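# Move four cartons from pallet to taped table area

## Task

Transfer every one of the four cartons from the pallet to the table. Each must lie flat, stay entirely within the blue tape outline, rest directly on the table rather than on another carton, and keep the face that was on top at the start on top. A carton only counts if it stays put without the robot supporting it. When finished, release everything and move the tool away.

## Robot and tools

Robot: one UR12e-type six-joint arm with a vacuum tool. The tool has four suction cups (36 mm across) in two air channels. From the cup point, along its own axes, the cups sit at x = -35 and +35 mm; channel a cups are at y = -70 mm and channel b cups at y = +70 mm. The tool body reaches 148 mm to each side along the cup point's y axis. The cups point along the cup point's +z axis.

Frames: results report the cup point pose in the scene frame: origin on the table surface under the arm base, +z up, +x forward, +y to the left when facing +x. Position is in metres, orientation is a quaternion in w x y z order, velocities in m/s and rad/s. The reported position can be somewhat off, more so at long reach; the base may be tilted relative to the table. The 'Hand target' line shows where the controller is currently driving the cup point.

execute_actions(actions): a list of actions run one after another. Each action is a table of up to 15 rows; each row lasts one control step of 1/30 s, and if fewer than 15 rows are given the final row repeats for the remaining steps. A row is 8 numbers, each in [-1, 1], in this order: dx, dy, dz, rx, ry, rz, suction_a, suction_b. The first six are an offset, expressed in the cup point's own axes, from the cup point's measured pose at the start of that action (for a call's first action, from the pose last reported). Every row refers to that same starting pose, not to the row before. Scale: 1.0 equals 0.6 m for dx, dy, dz and 180 degrees for the rotation vector rx, ry, rz. Per control step the commanded pose is clipped to at most 100 mm and 16 degrees from the measured pose, so large offsets take several actions. An empty list just returns state and images. Step readings list positions at some steps; HELD marks a step where the command was partly held back.

suction_a and suction_b: absolute settings, not offsets. +1 is full vacuum (about 75 kPa below ambient); smaller values request that fraction; 0.01 or less switches the channel off. Each channel keeps its last value.

move(target, speed, stop_force, blocking): drives the cup point in a straight line toward one target row of the same 8-number layout; the six motion numbers are an offset in the cup point's axes from the pose in the latest result that shows one, and the suction values are applied at the start. speed is the path's top speed in m/s, 0.002 to 0.5 (default 0.25); rotation is capped at twice that in rad/s. A path lasts 0.5 to 10 s and stops short if longer. The real tip lags, may deviate, and can exceed speed near full extension. stop_force (N, 13 to 80, not allowed in the first 0.2 s) ends the path when the wrist sensor sees that much extra push against the motion for two steps; the arm backs off two steps and holds. Use it only with slow straight moves, not rotating ones, and omit it when lifting off something you are pressing on. blocking=false returns after 0.5 s while the arm keeps going; it cannot be combined with stop_force, and further actions or moves are refused until wait or stop shows the end. The 'move:' line reports the ending (done, off_target, moving, held, fault, contact) and any limits (paced = pose clipped; held = some steps blocked, after which the arm may speed up), plus distance to target.

wait(seconds): 0 to 10; lets time pass holding the last command, returning early if a running move ends. stop(): brakes a running move; needs braking room. zoom_image(camera, region): enlarges part of a camera's latest image; region is [x0, y0, x1, y1] in pixels, at most 504 by 504. Cameras: cam_head_left, cam_head_right, cam_high, cam_low (896x504) and cam_wrist (504x504 fisheye). read_manual(section): licence texts only. finished_scene(scene): ends the current scene given its number; irreversible.

Gripping: switch a channel on and press both its cups fully flat on a smooth surface; edges, seams or gaps under a rim leak. If one cup of an active channel covers nothing, that channel steals all pump flow and the other channel loses vacuum. suction_measured_a/b show vacuum reached (near 0 means no seal; sealed readings sit up to 0.17 below the command, 0.27 with both on). part_present turns 1 at 0.54 and back to 0 below 0.49. Cups shrink under vacuum, so a held carton sits up to about 12 mm nearer the tool. To release, set the carton down on its support, then switch both channels off and rise at least 15 mm. A cup sealed on the table pins the tool until its channel is off.

Force and faults: the wrist force/torque line is in the cup point's axes, has offset and noise of a few newtons, and saturates near 100 N. Reaching a joint load limit or 150 N of external force stops the arm for 10 s and drops the rest of the call. The arm is stiff, so aim only slightly past expected contact, approach slowly, and prefer stop_force when touching down. Long holds heat motors; MOTOR HOT warns at 70 °C and braking happens at 85 °C. The arm holds its last command while you are composing a reply.

Avoid: dropping cartons, slamming them down, stacking them, flipping them, letting anything leave the table (that ends the scene), and occasional outside nudges displacing loose cartons; check placement in the images before finishing.

Each tool is called after "Call:" as name([rows], argument=value, ...), one row to a line, values as JSON.

## Session

Call:
execute_actions(actions=[])

Scene clock: 0.00 s.
end_effector_position=(+0.6284, +0.0145, +0.4846) suction_measured_a=0.01 part_present_a=0 suction_measured_b=0.01 part_present_b=0 end_effector_quat_wxyz=(+0.000, +0.699, +0.715, +0.001) end_effector_velocity=(-0.000, +0.001, -0.001) end_effector_angular_velocity=(-0.000, +0.001, +0.001)
Joint positions: [-0.28  -1.703  1.857 -1.726 -1.571 -1.851]
Joint velocities: [ 0.001  0.     0.001 -0.    -0.001 -0.   ]
Motor temperatures (°C, as the motors report them): [23 19 20 31 29 28]
Wrist force (N, on the end effector, along its own x y z axes, offset not removed): no reading
Wrist torque (N m, same axes, about the end effector's origin, offset not removed): no reading
Hand target: +0.628, +0.014, +0.485; +0.000, +0.699, +0.715, +0.001

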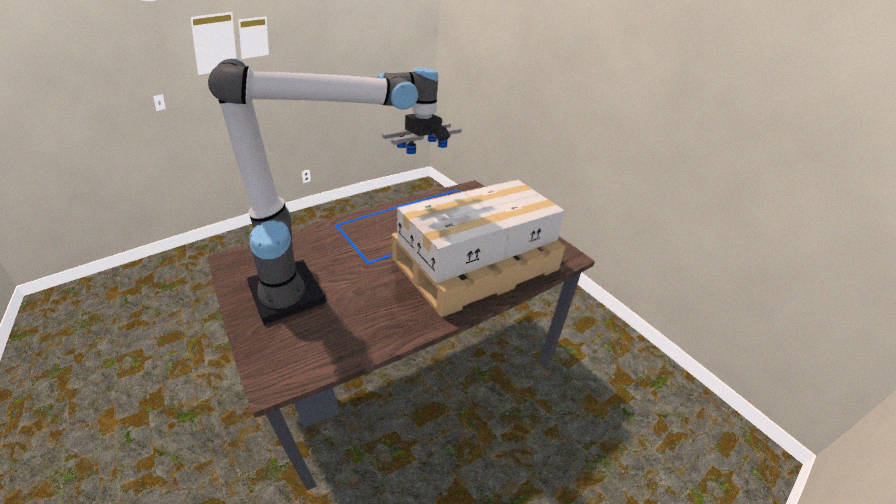

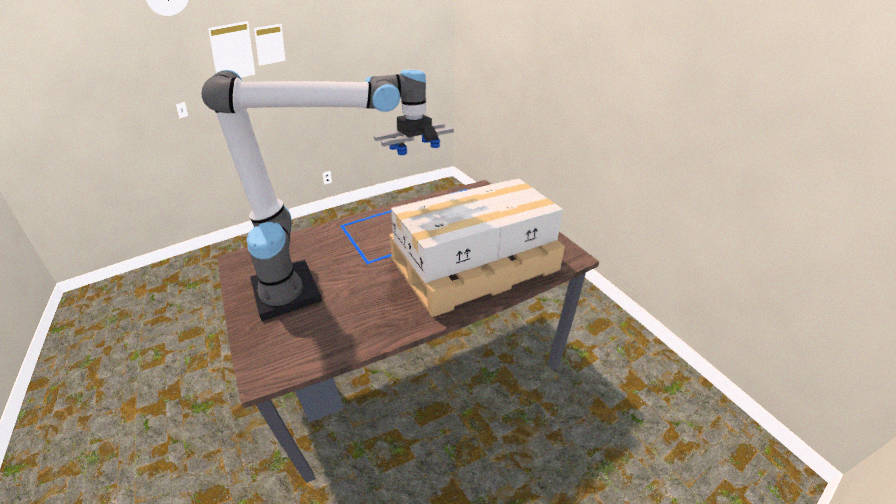

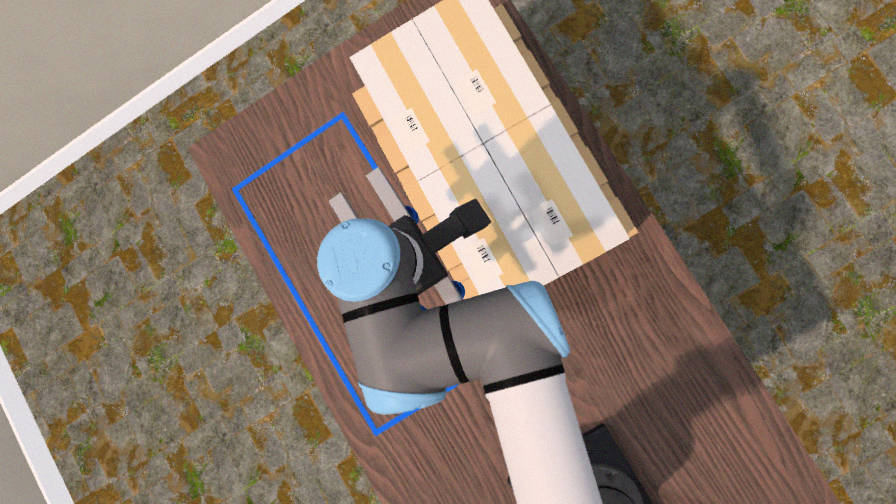

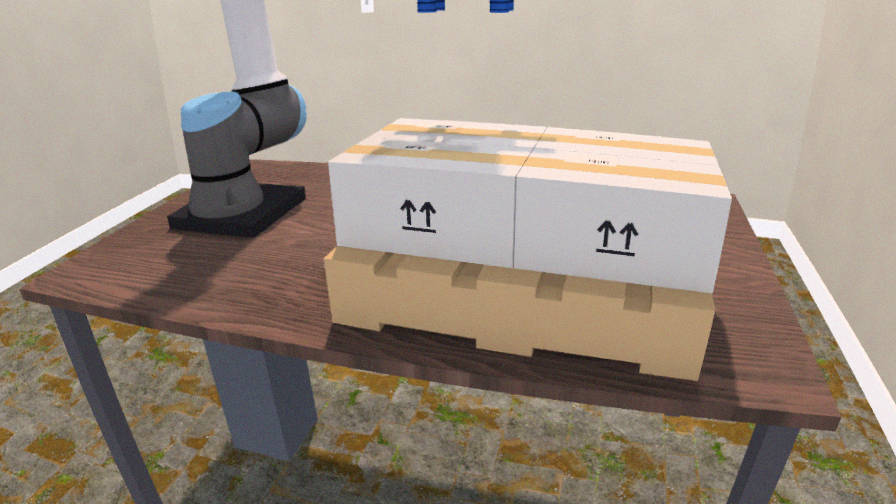

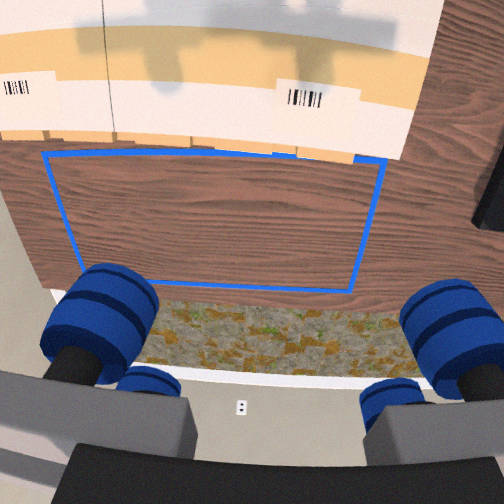

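Call:
move(target=[-0.4,0.25,-0.1,0,0,0,0,0], speed=0.4)

Scene clock: 45.27 s.
end_effector_position=(+0.7838, -0.2217, +0.5445) suction_measured_a=0.01 part_present_a=0 suction_measured_b=0.01 part_present_b=0 end_effector_quat_wxyz=(+0.000, +0.699, +0.715, +0.001) end_effector_velocity=(+0.002, -0.002, +0.001) end_effector_angular_velocity=(-0.000, +0.001, -0.000)
Joint positions: [-0.514 -1.399  1.441 -1.614 -1.571 -2.085]
Joint velocities: [-0.001  0.004 -0.006  0.003 -0.001 -0.001]
Motor temperatures (°C, as the motors report them): [23 19 20 31 29 28]
Wrist force (N, on the end effector, along its own x y z axes, offset not removed): [-1.0 -2.3 -1.7]
Wrist torque (N m, same axes, about the end effector's origin, offset not removed): [-0.35 0.01 0.02]
Hand target: +0.784, -0.222, +0.545; +0.000, +0.699, +0.715, +0.001
Off the commanded pose: 0.000 m, 0 deg.
move: done

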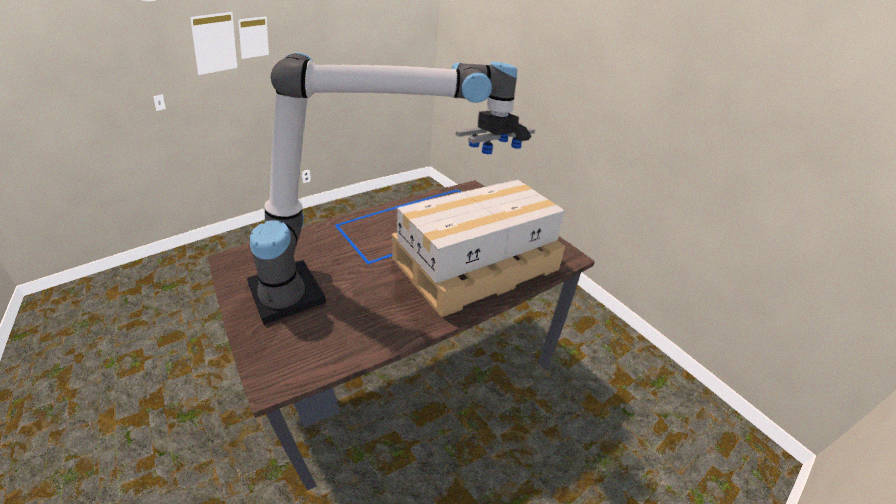

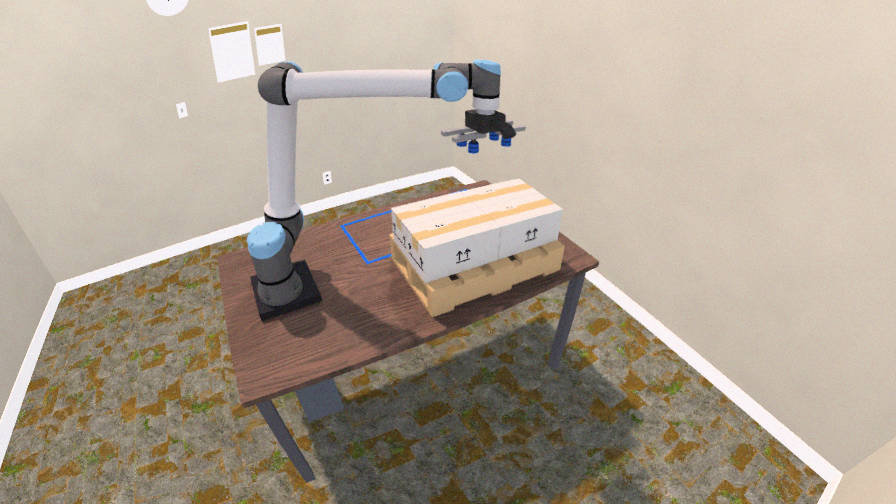

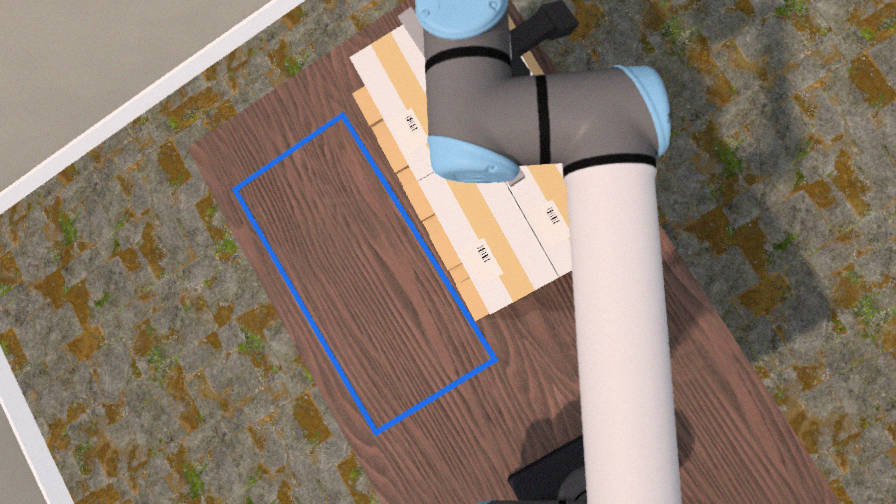

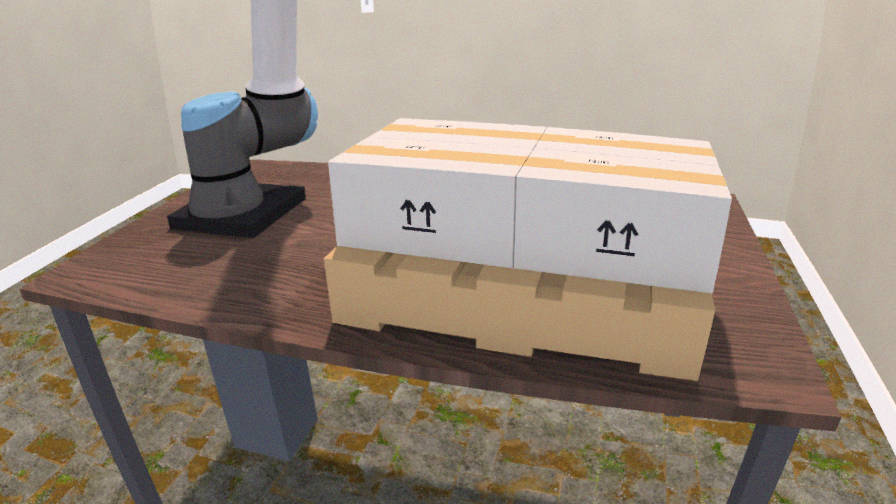

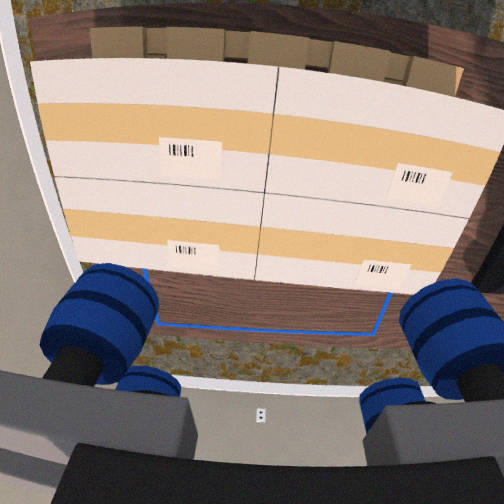

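Call:
move(target=[0.138,0.252,0.37,0,0,0.0306,0,0], speed=0.35)

Scene clock: 107.27 s.
end_effector_position=(+0.9328, -0.1353, +0.3231) suction_measured_a=0.01 part_present_a=0 suction_measured_b=0.01 part_present_b=0 end_effector_quat_wxyz=(+0.000, +0.732, +0.681, +0.001) end_effector_velocity=(+0.002, +0.000, -0.001) end_effector_angular_velocity=(-0.001, -0.001, -0.001)
Joint positions: [-0.353 -1.118  1.462 -1.916 -1.571 -1.828]
Joint velocities: [ 0.001  0.003 -0.003 -0.002 -0.     0.002]
Motor temperatures (°C, as the motors report them): [23 19 20 31 29 28]
Wrist force (N, on the end effector, along its own x y z axes, offset not removed): [-2.6 1.4 -1.0]
Wrist torque (N m, same axes, about the end effector's origin, offset not removed): [0.27 0.25 0.07]
Hand target: +0.933, -0.135, +0.323; +0.000, +0.732, +0.681, +0.001
Off the commanded pose: 0.001 m, 0 deg.
move: done

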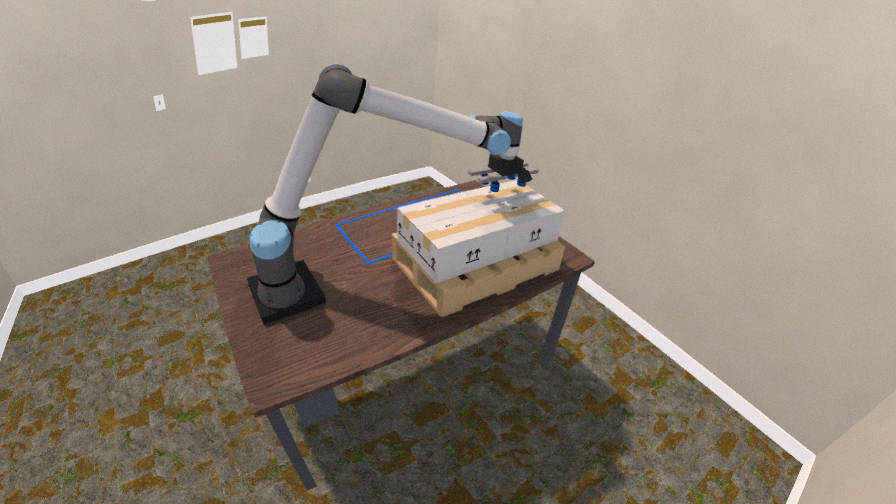

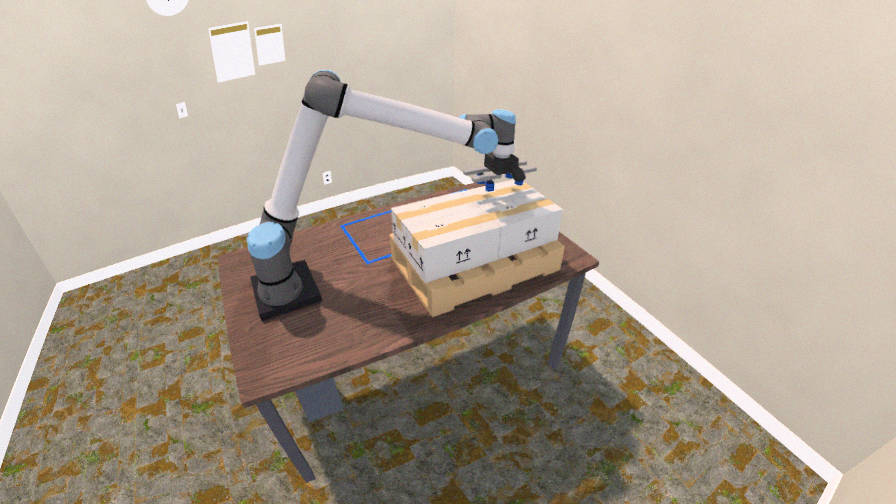

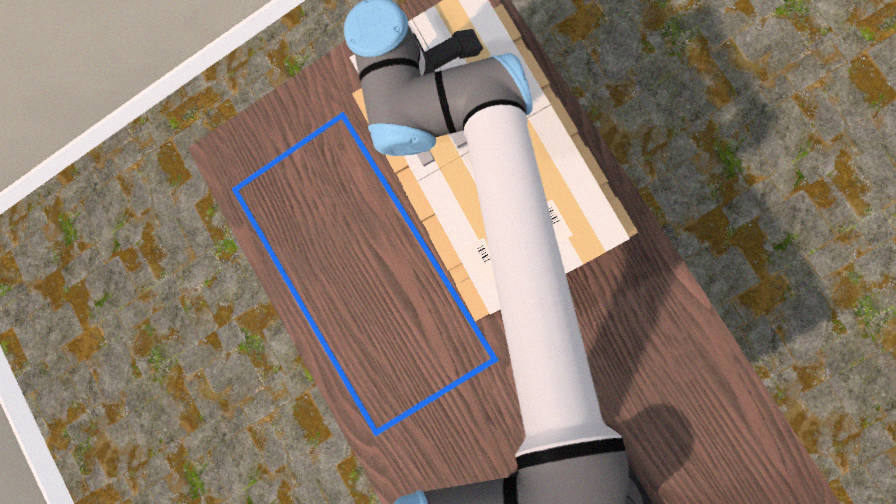

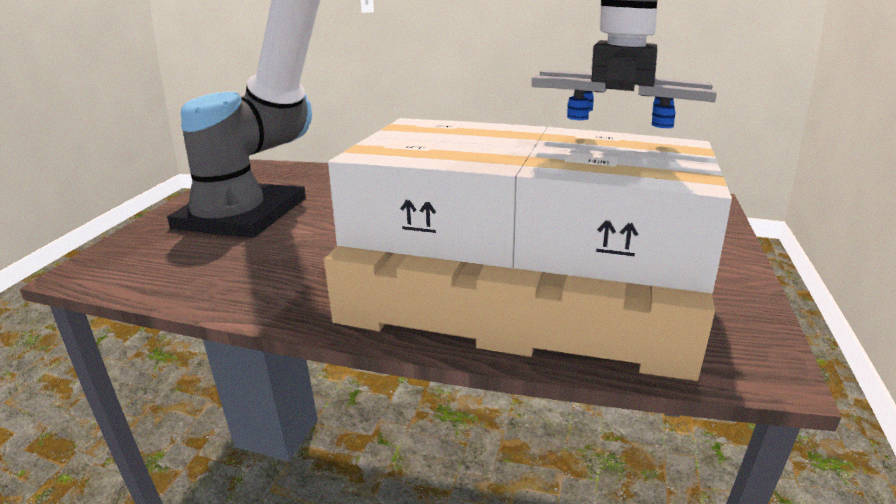

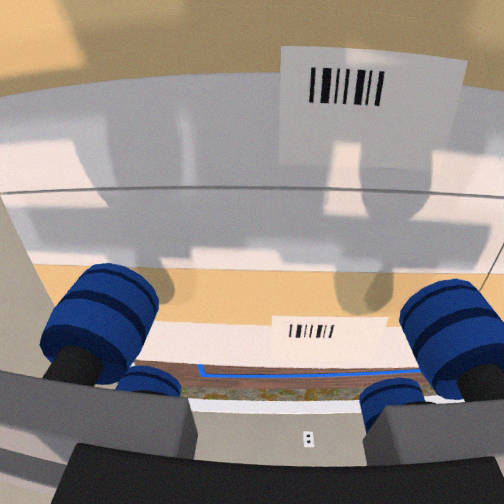

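Call:
move(target=[0.012,0,0.08,0,0,0,0,0], speed=0.15)

Call:
move(target=[0,0,0.07,0,0,0,1,1], speed=0.02, stop_force=15)

Scene clock: 118.23 s.
end_effector_position=(+0.9334, -0.1282, +0.2755) suction_measured_a=0.01 part_present_a=0 suction_measured_b=0.01 part_present_b=0 end_effector_quat_wxyz=(+0.000, +0.732, +0.681, +0.001) end_effector_velocity=(+0.001, +0.001, -0.003) end_effector_angular_velocity=(+0.000, -0.001, +0.001)
Joint positions: [-0.346 -1.089  1.508 -1.991 -1.571 -1.82 ]
Joint velocities: [ 0.001  0.002  0.002 -0.004  0.001  0.   ]
Motor temperatures (°C, as the motors report them): [23 19 20 31 29 28]
Wrist force (N, on the end effector, along its own x y z axes, offset not removed): [-1.6 -2.1 -0.3]
Wrist torque (N m, same axes, about the end effector's origin, offset not removed): [-0.36 0.16 0.10]
Hand target: +0.933, -0.128, +0.275; +0.000, +0.732, +0.681, +0.001
Off the commanded pose: 0.000 m, 0 deg.
move: done

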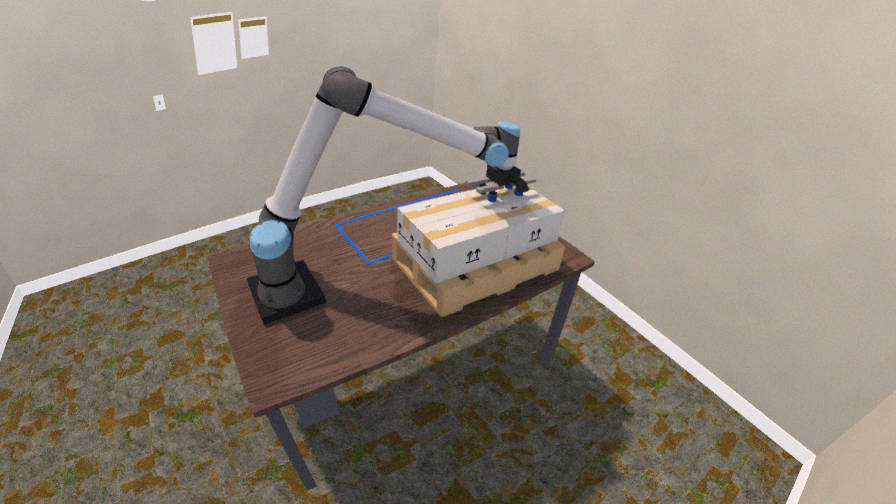

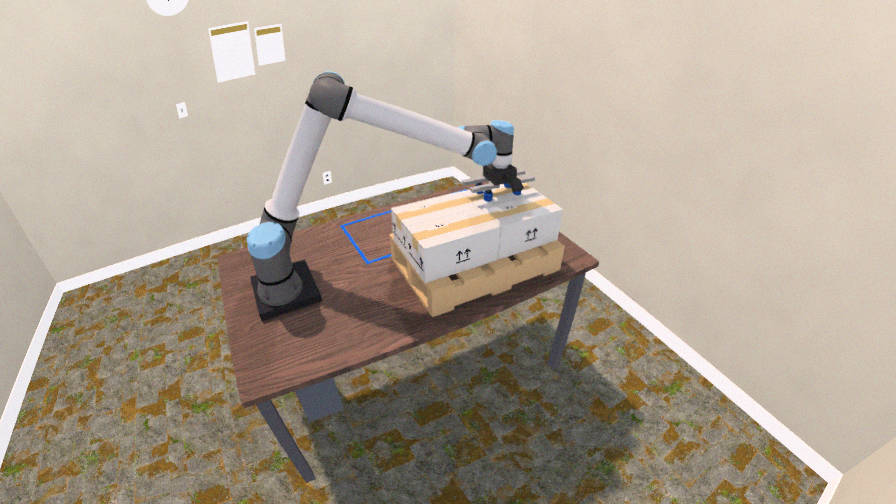

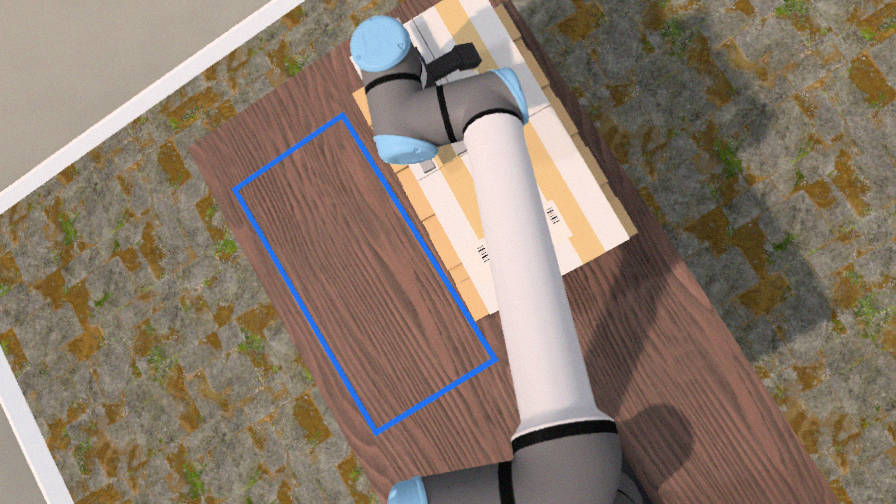

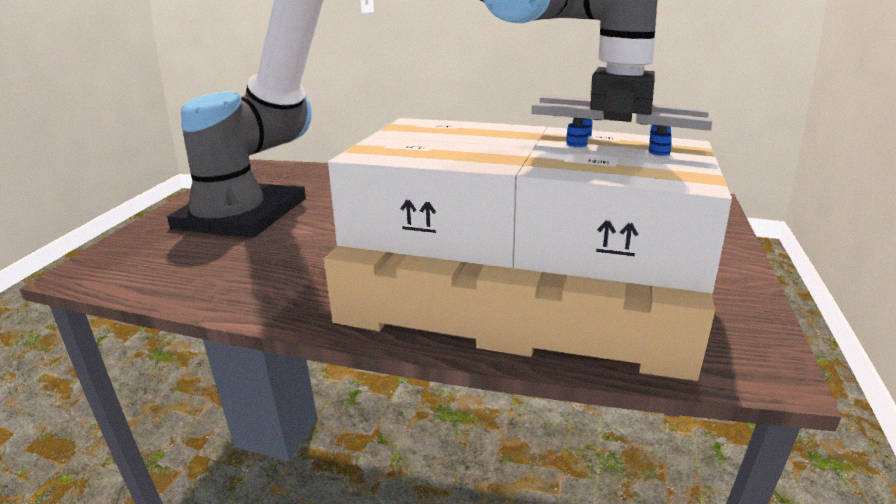

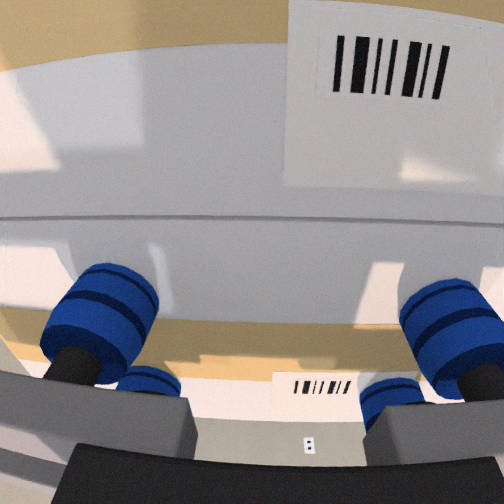

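Scene clock: 119.40 s.
end_effector_position=(+0.9335, -0.1282, +0.2604) suction_measured_a=0.62 part_present_a=1 suction_measured_b=0.62 part_present_b=1 end_effector_quat_wxyz=(+0.001, +0.732, +0.681, +0.001) end_effector_velocity=(+0.000, -0.001, +0.003) end_effector_angular_velocity=(-0.001, +0.003, -0.000)
Joint positions: [-0.346 -1.079  1.522 -2.015 -1.571 -1.82 ]
Joint velocities: [-0.    -0.001 -0.005  0.009 -0.002 -0.   ]
Motor temperatures (°C, as the motors report them): [23 19 20 31 29 28]
Wrist force (N, on the end effector, along its own x y z axes, offset not removed): [10.7 -41.5 -83.2]
Wrist torque (N m, same axes, about the end effector's origin, offset not removed): [-0.68 -1.08 0.14]
Hand target: +0.933, -0.128, +0.261; +0.000, +0.732, +0.681, +0.001
Off the commanded pose: 0.027 m, 0 deg.
move: contact

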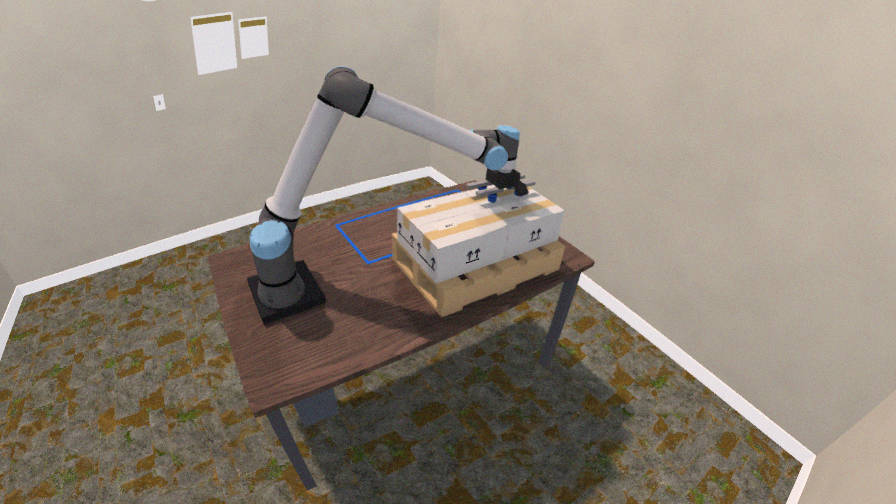

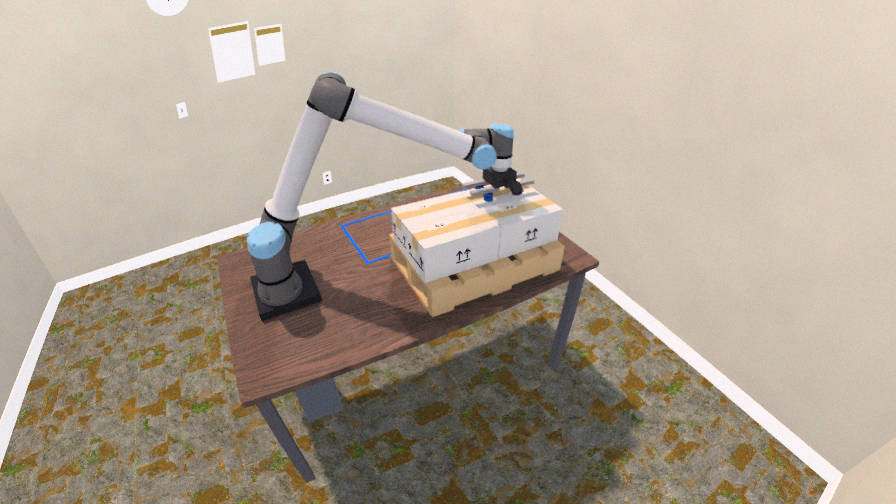

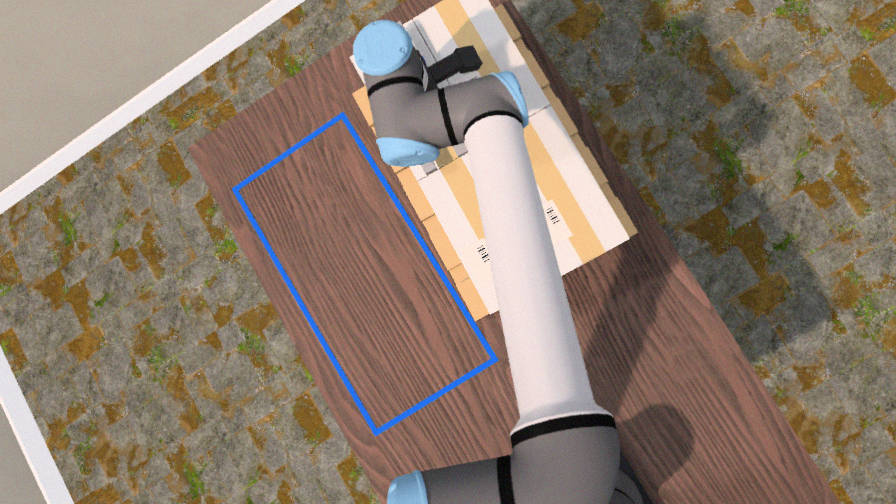

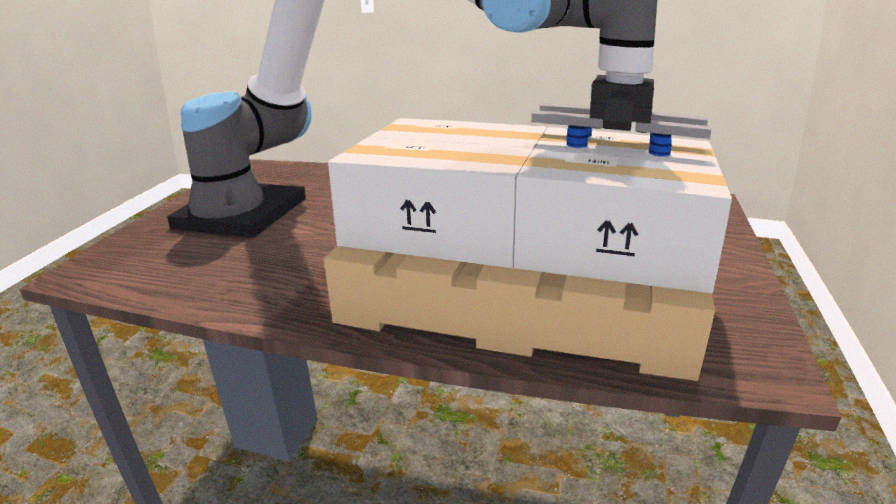

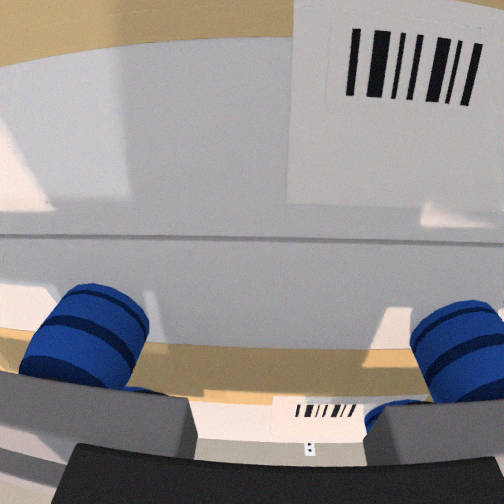

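Call:
move(target=[0,0.003,-0.05,0,0,0,1,1], speed=0.08)

Call:
move(target=[0.4,0.005,0,0,0,0,1,1], speed=0.25)

Scene clock: 132.43 s.
end_effector_position=(+0.9352, -0.1283, +0.2900) suction_measured_a=0.64 part_present_a=1 suction_measured_b=0.64 part_present_b=1 end_effector_quat_wxyz=(+0.000, +0.732, +0.681, +0.001) end_effector_velocity=(+0.000, +0.001, +0.003) end_effector_angular_velocity=(-0.002, +0.000, +0.002)
Joint positions: [-0.345 -1.096  1.491 -1.967 -1.571 -1.82 ]
Joint velocities: [ 0.002 -0.002 -0.003  0.005 -0.002  0.   ]
Motor temperatures (°C, as the motors report them): [23 19 20 31 29 28]
Wrist force (N, on the end effector, along its own x y z axes, offset not removed): [0.2 1.4 14.6]
Wrist torque (N m, same axes, about the end effector's origin, offset not removed): [0.00 -0.19 0.09]
Hand target: +0.935, -0.128, +0.290; +0.001, +0.732, +0.681, +0.001
Off the commanded pose: 0.000 m, 0 deg.
move: done

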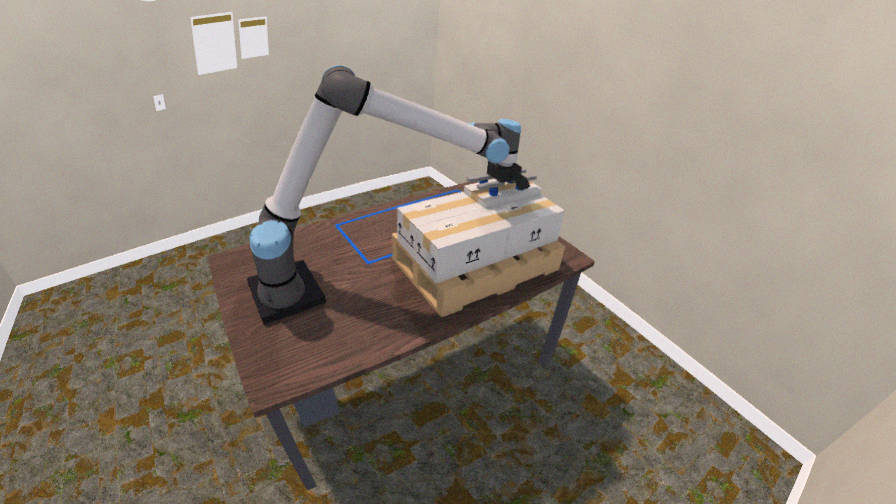

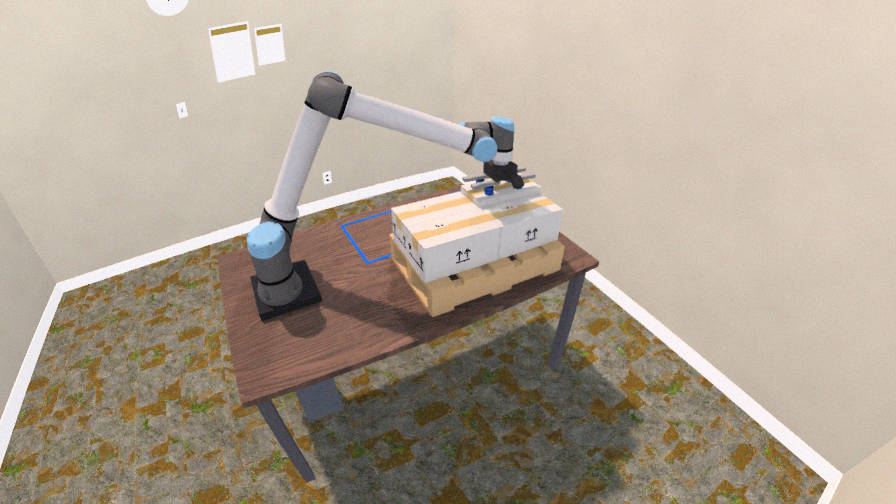

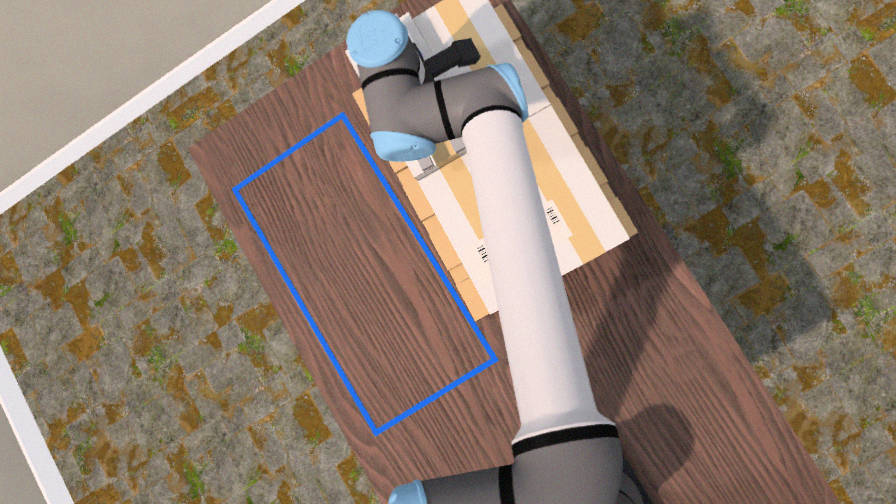

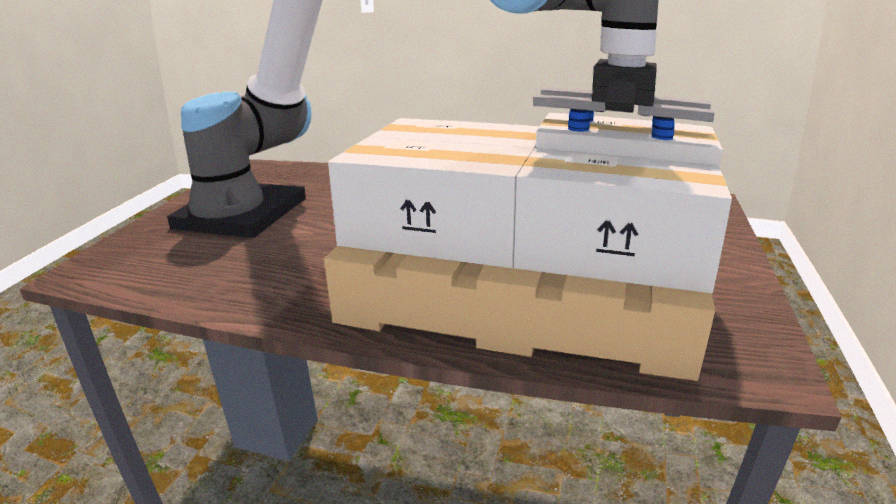

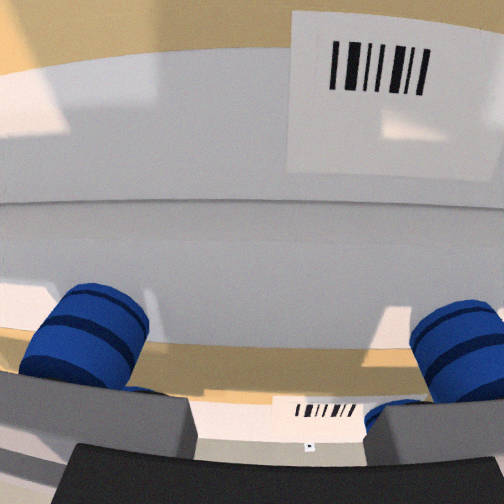

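Scene clock: 134.07 s.
end_effector_position=(+0.9555, +0.1104, +0.2902) suction_measured_a=0.64 part_present_a=1 suction_measured_b=0.64 part_present_b=1 end_effector_quat_wxyz=(+0.000, +0.732, +0.681, +0.001) end_effector_velocity=(+0.001, +0.002, -0.002) end_effector_angular_velocity=(+0.000, +0.002, -0.001)
Joint positions: [-0.09  -1.068  1.448 -1.952 -1.571 -1.565]
Joint velocities: [ 0.002  0.003 -0.002  0.001  0.     0.003]
Motor temperatures (°C, as the motors report them): [23 19 20 31 29 28]
Wrist force (N, on the end effector, along its own x y z axes, offset not removed): [0.7 -1.5 18.1]
Wrist torque (N m, same axes, about the end effector's origin, offset not removed): [-0.44 -0.12 -0.07]
Hand target: +0.956, +0.111, +0.290; +0.000, +0.732, +0.681, +0.001
Off the commanded pose: 0.000 m, 0 deg.
move: done

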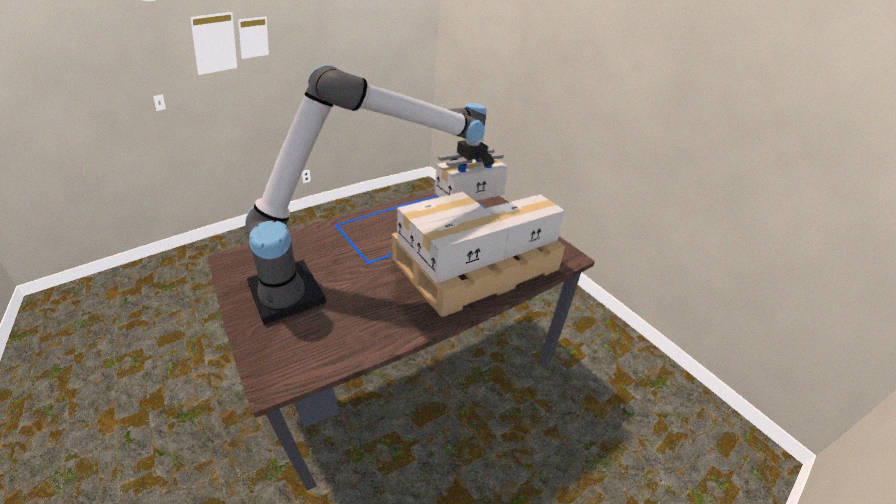

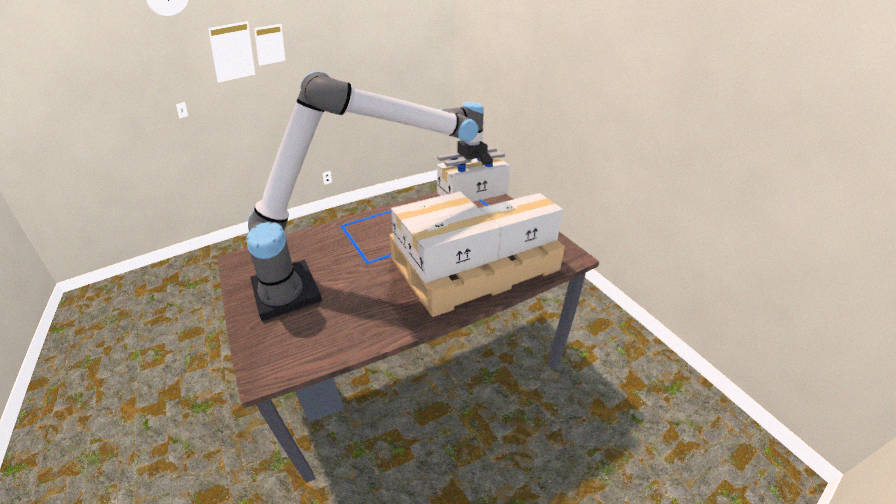

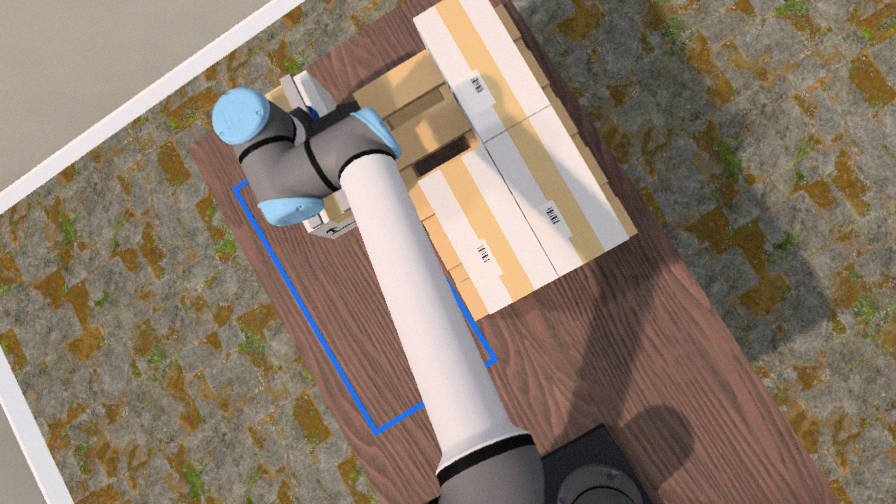

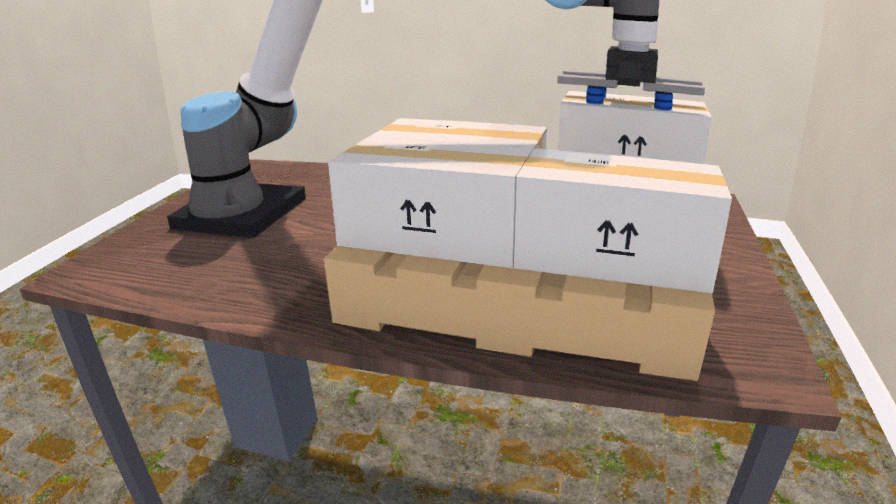

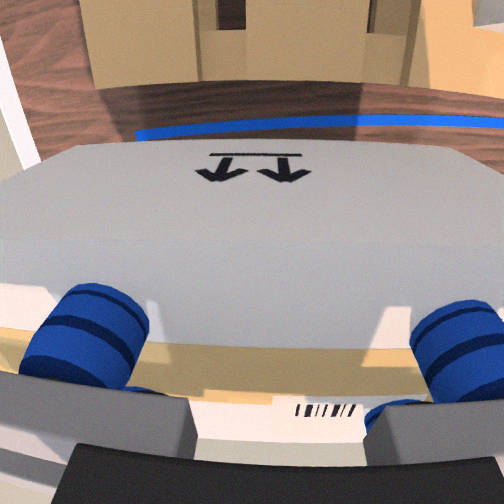

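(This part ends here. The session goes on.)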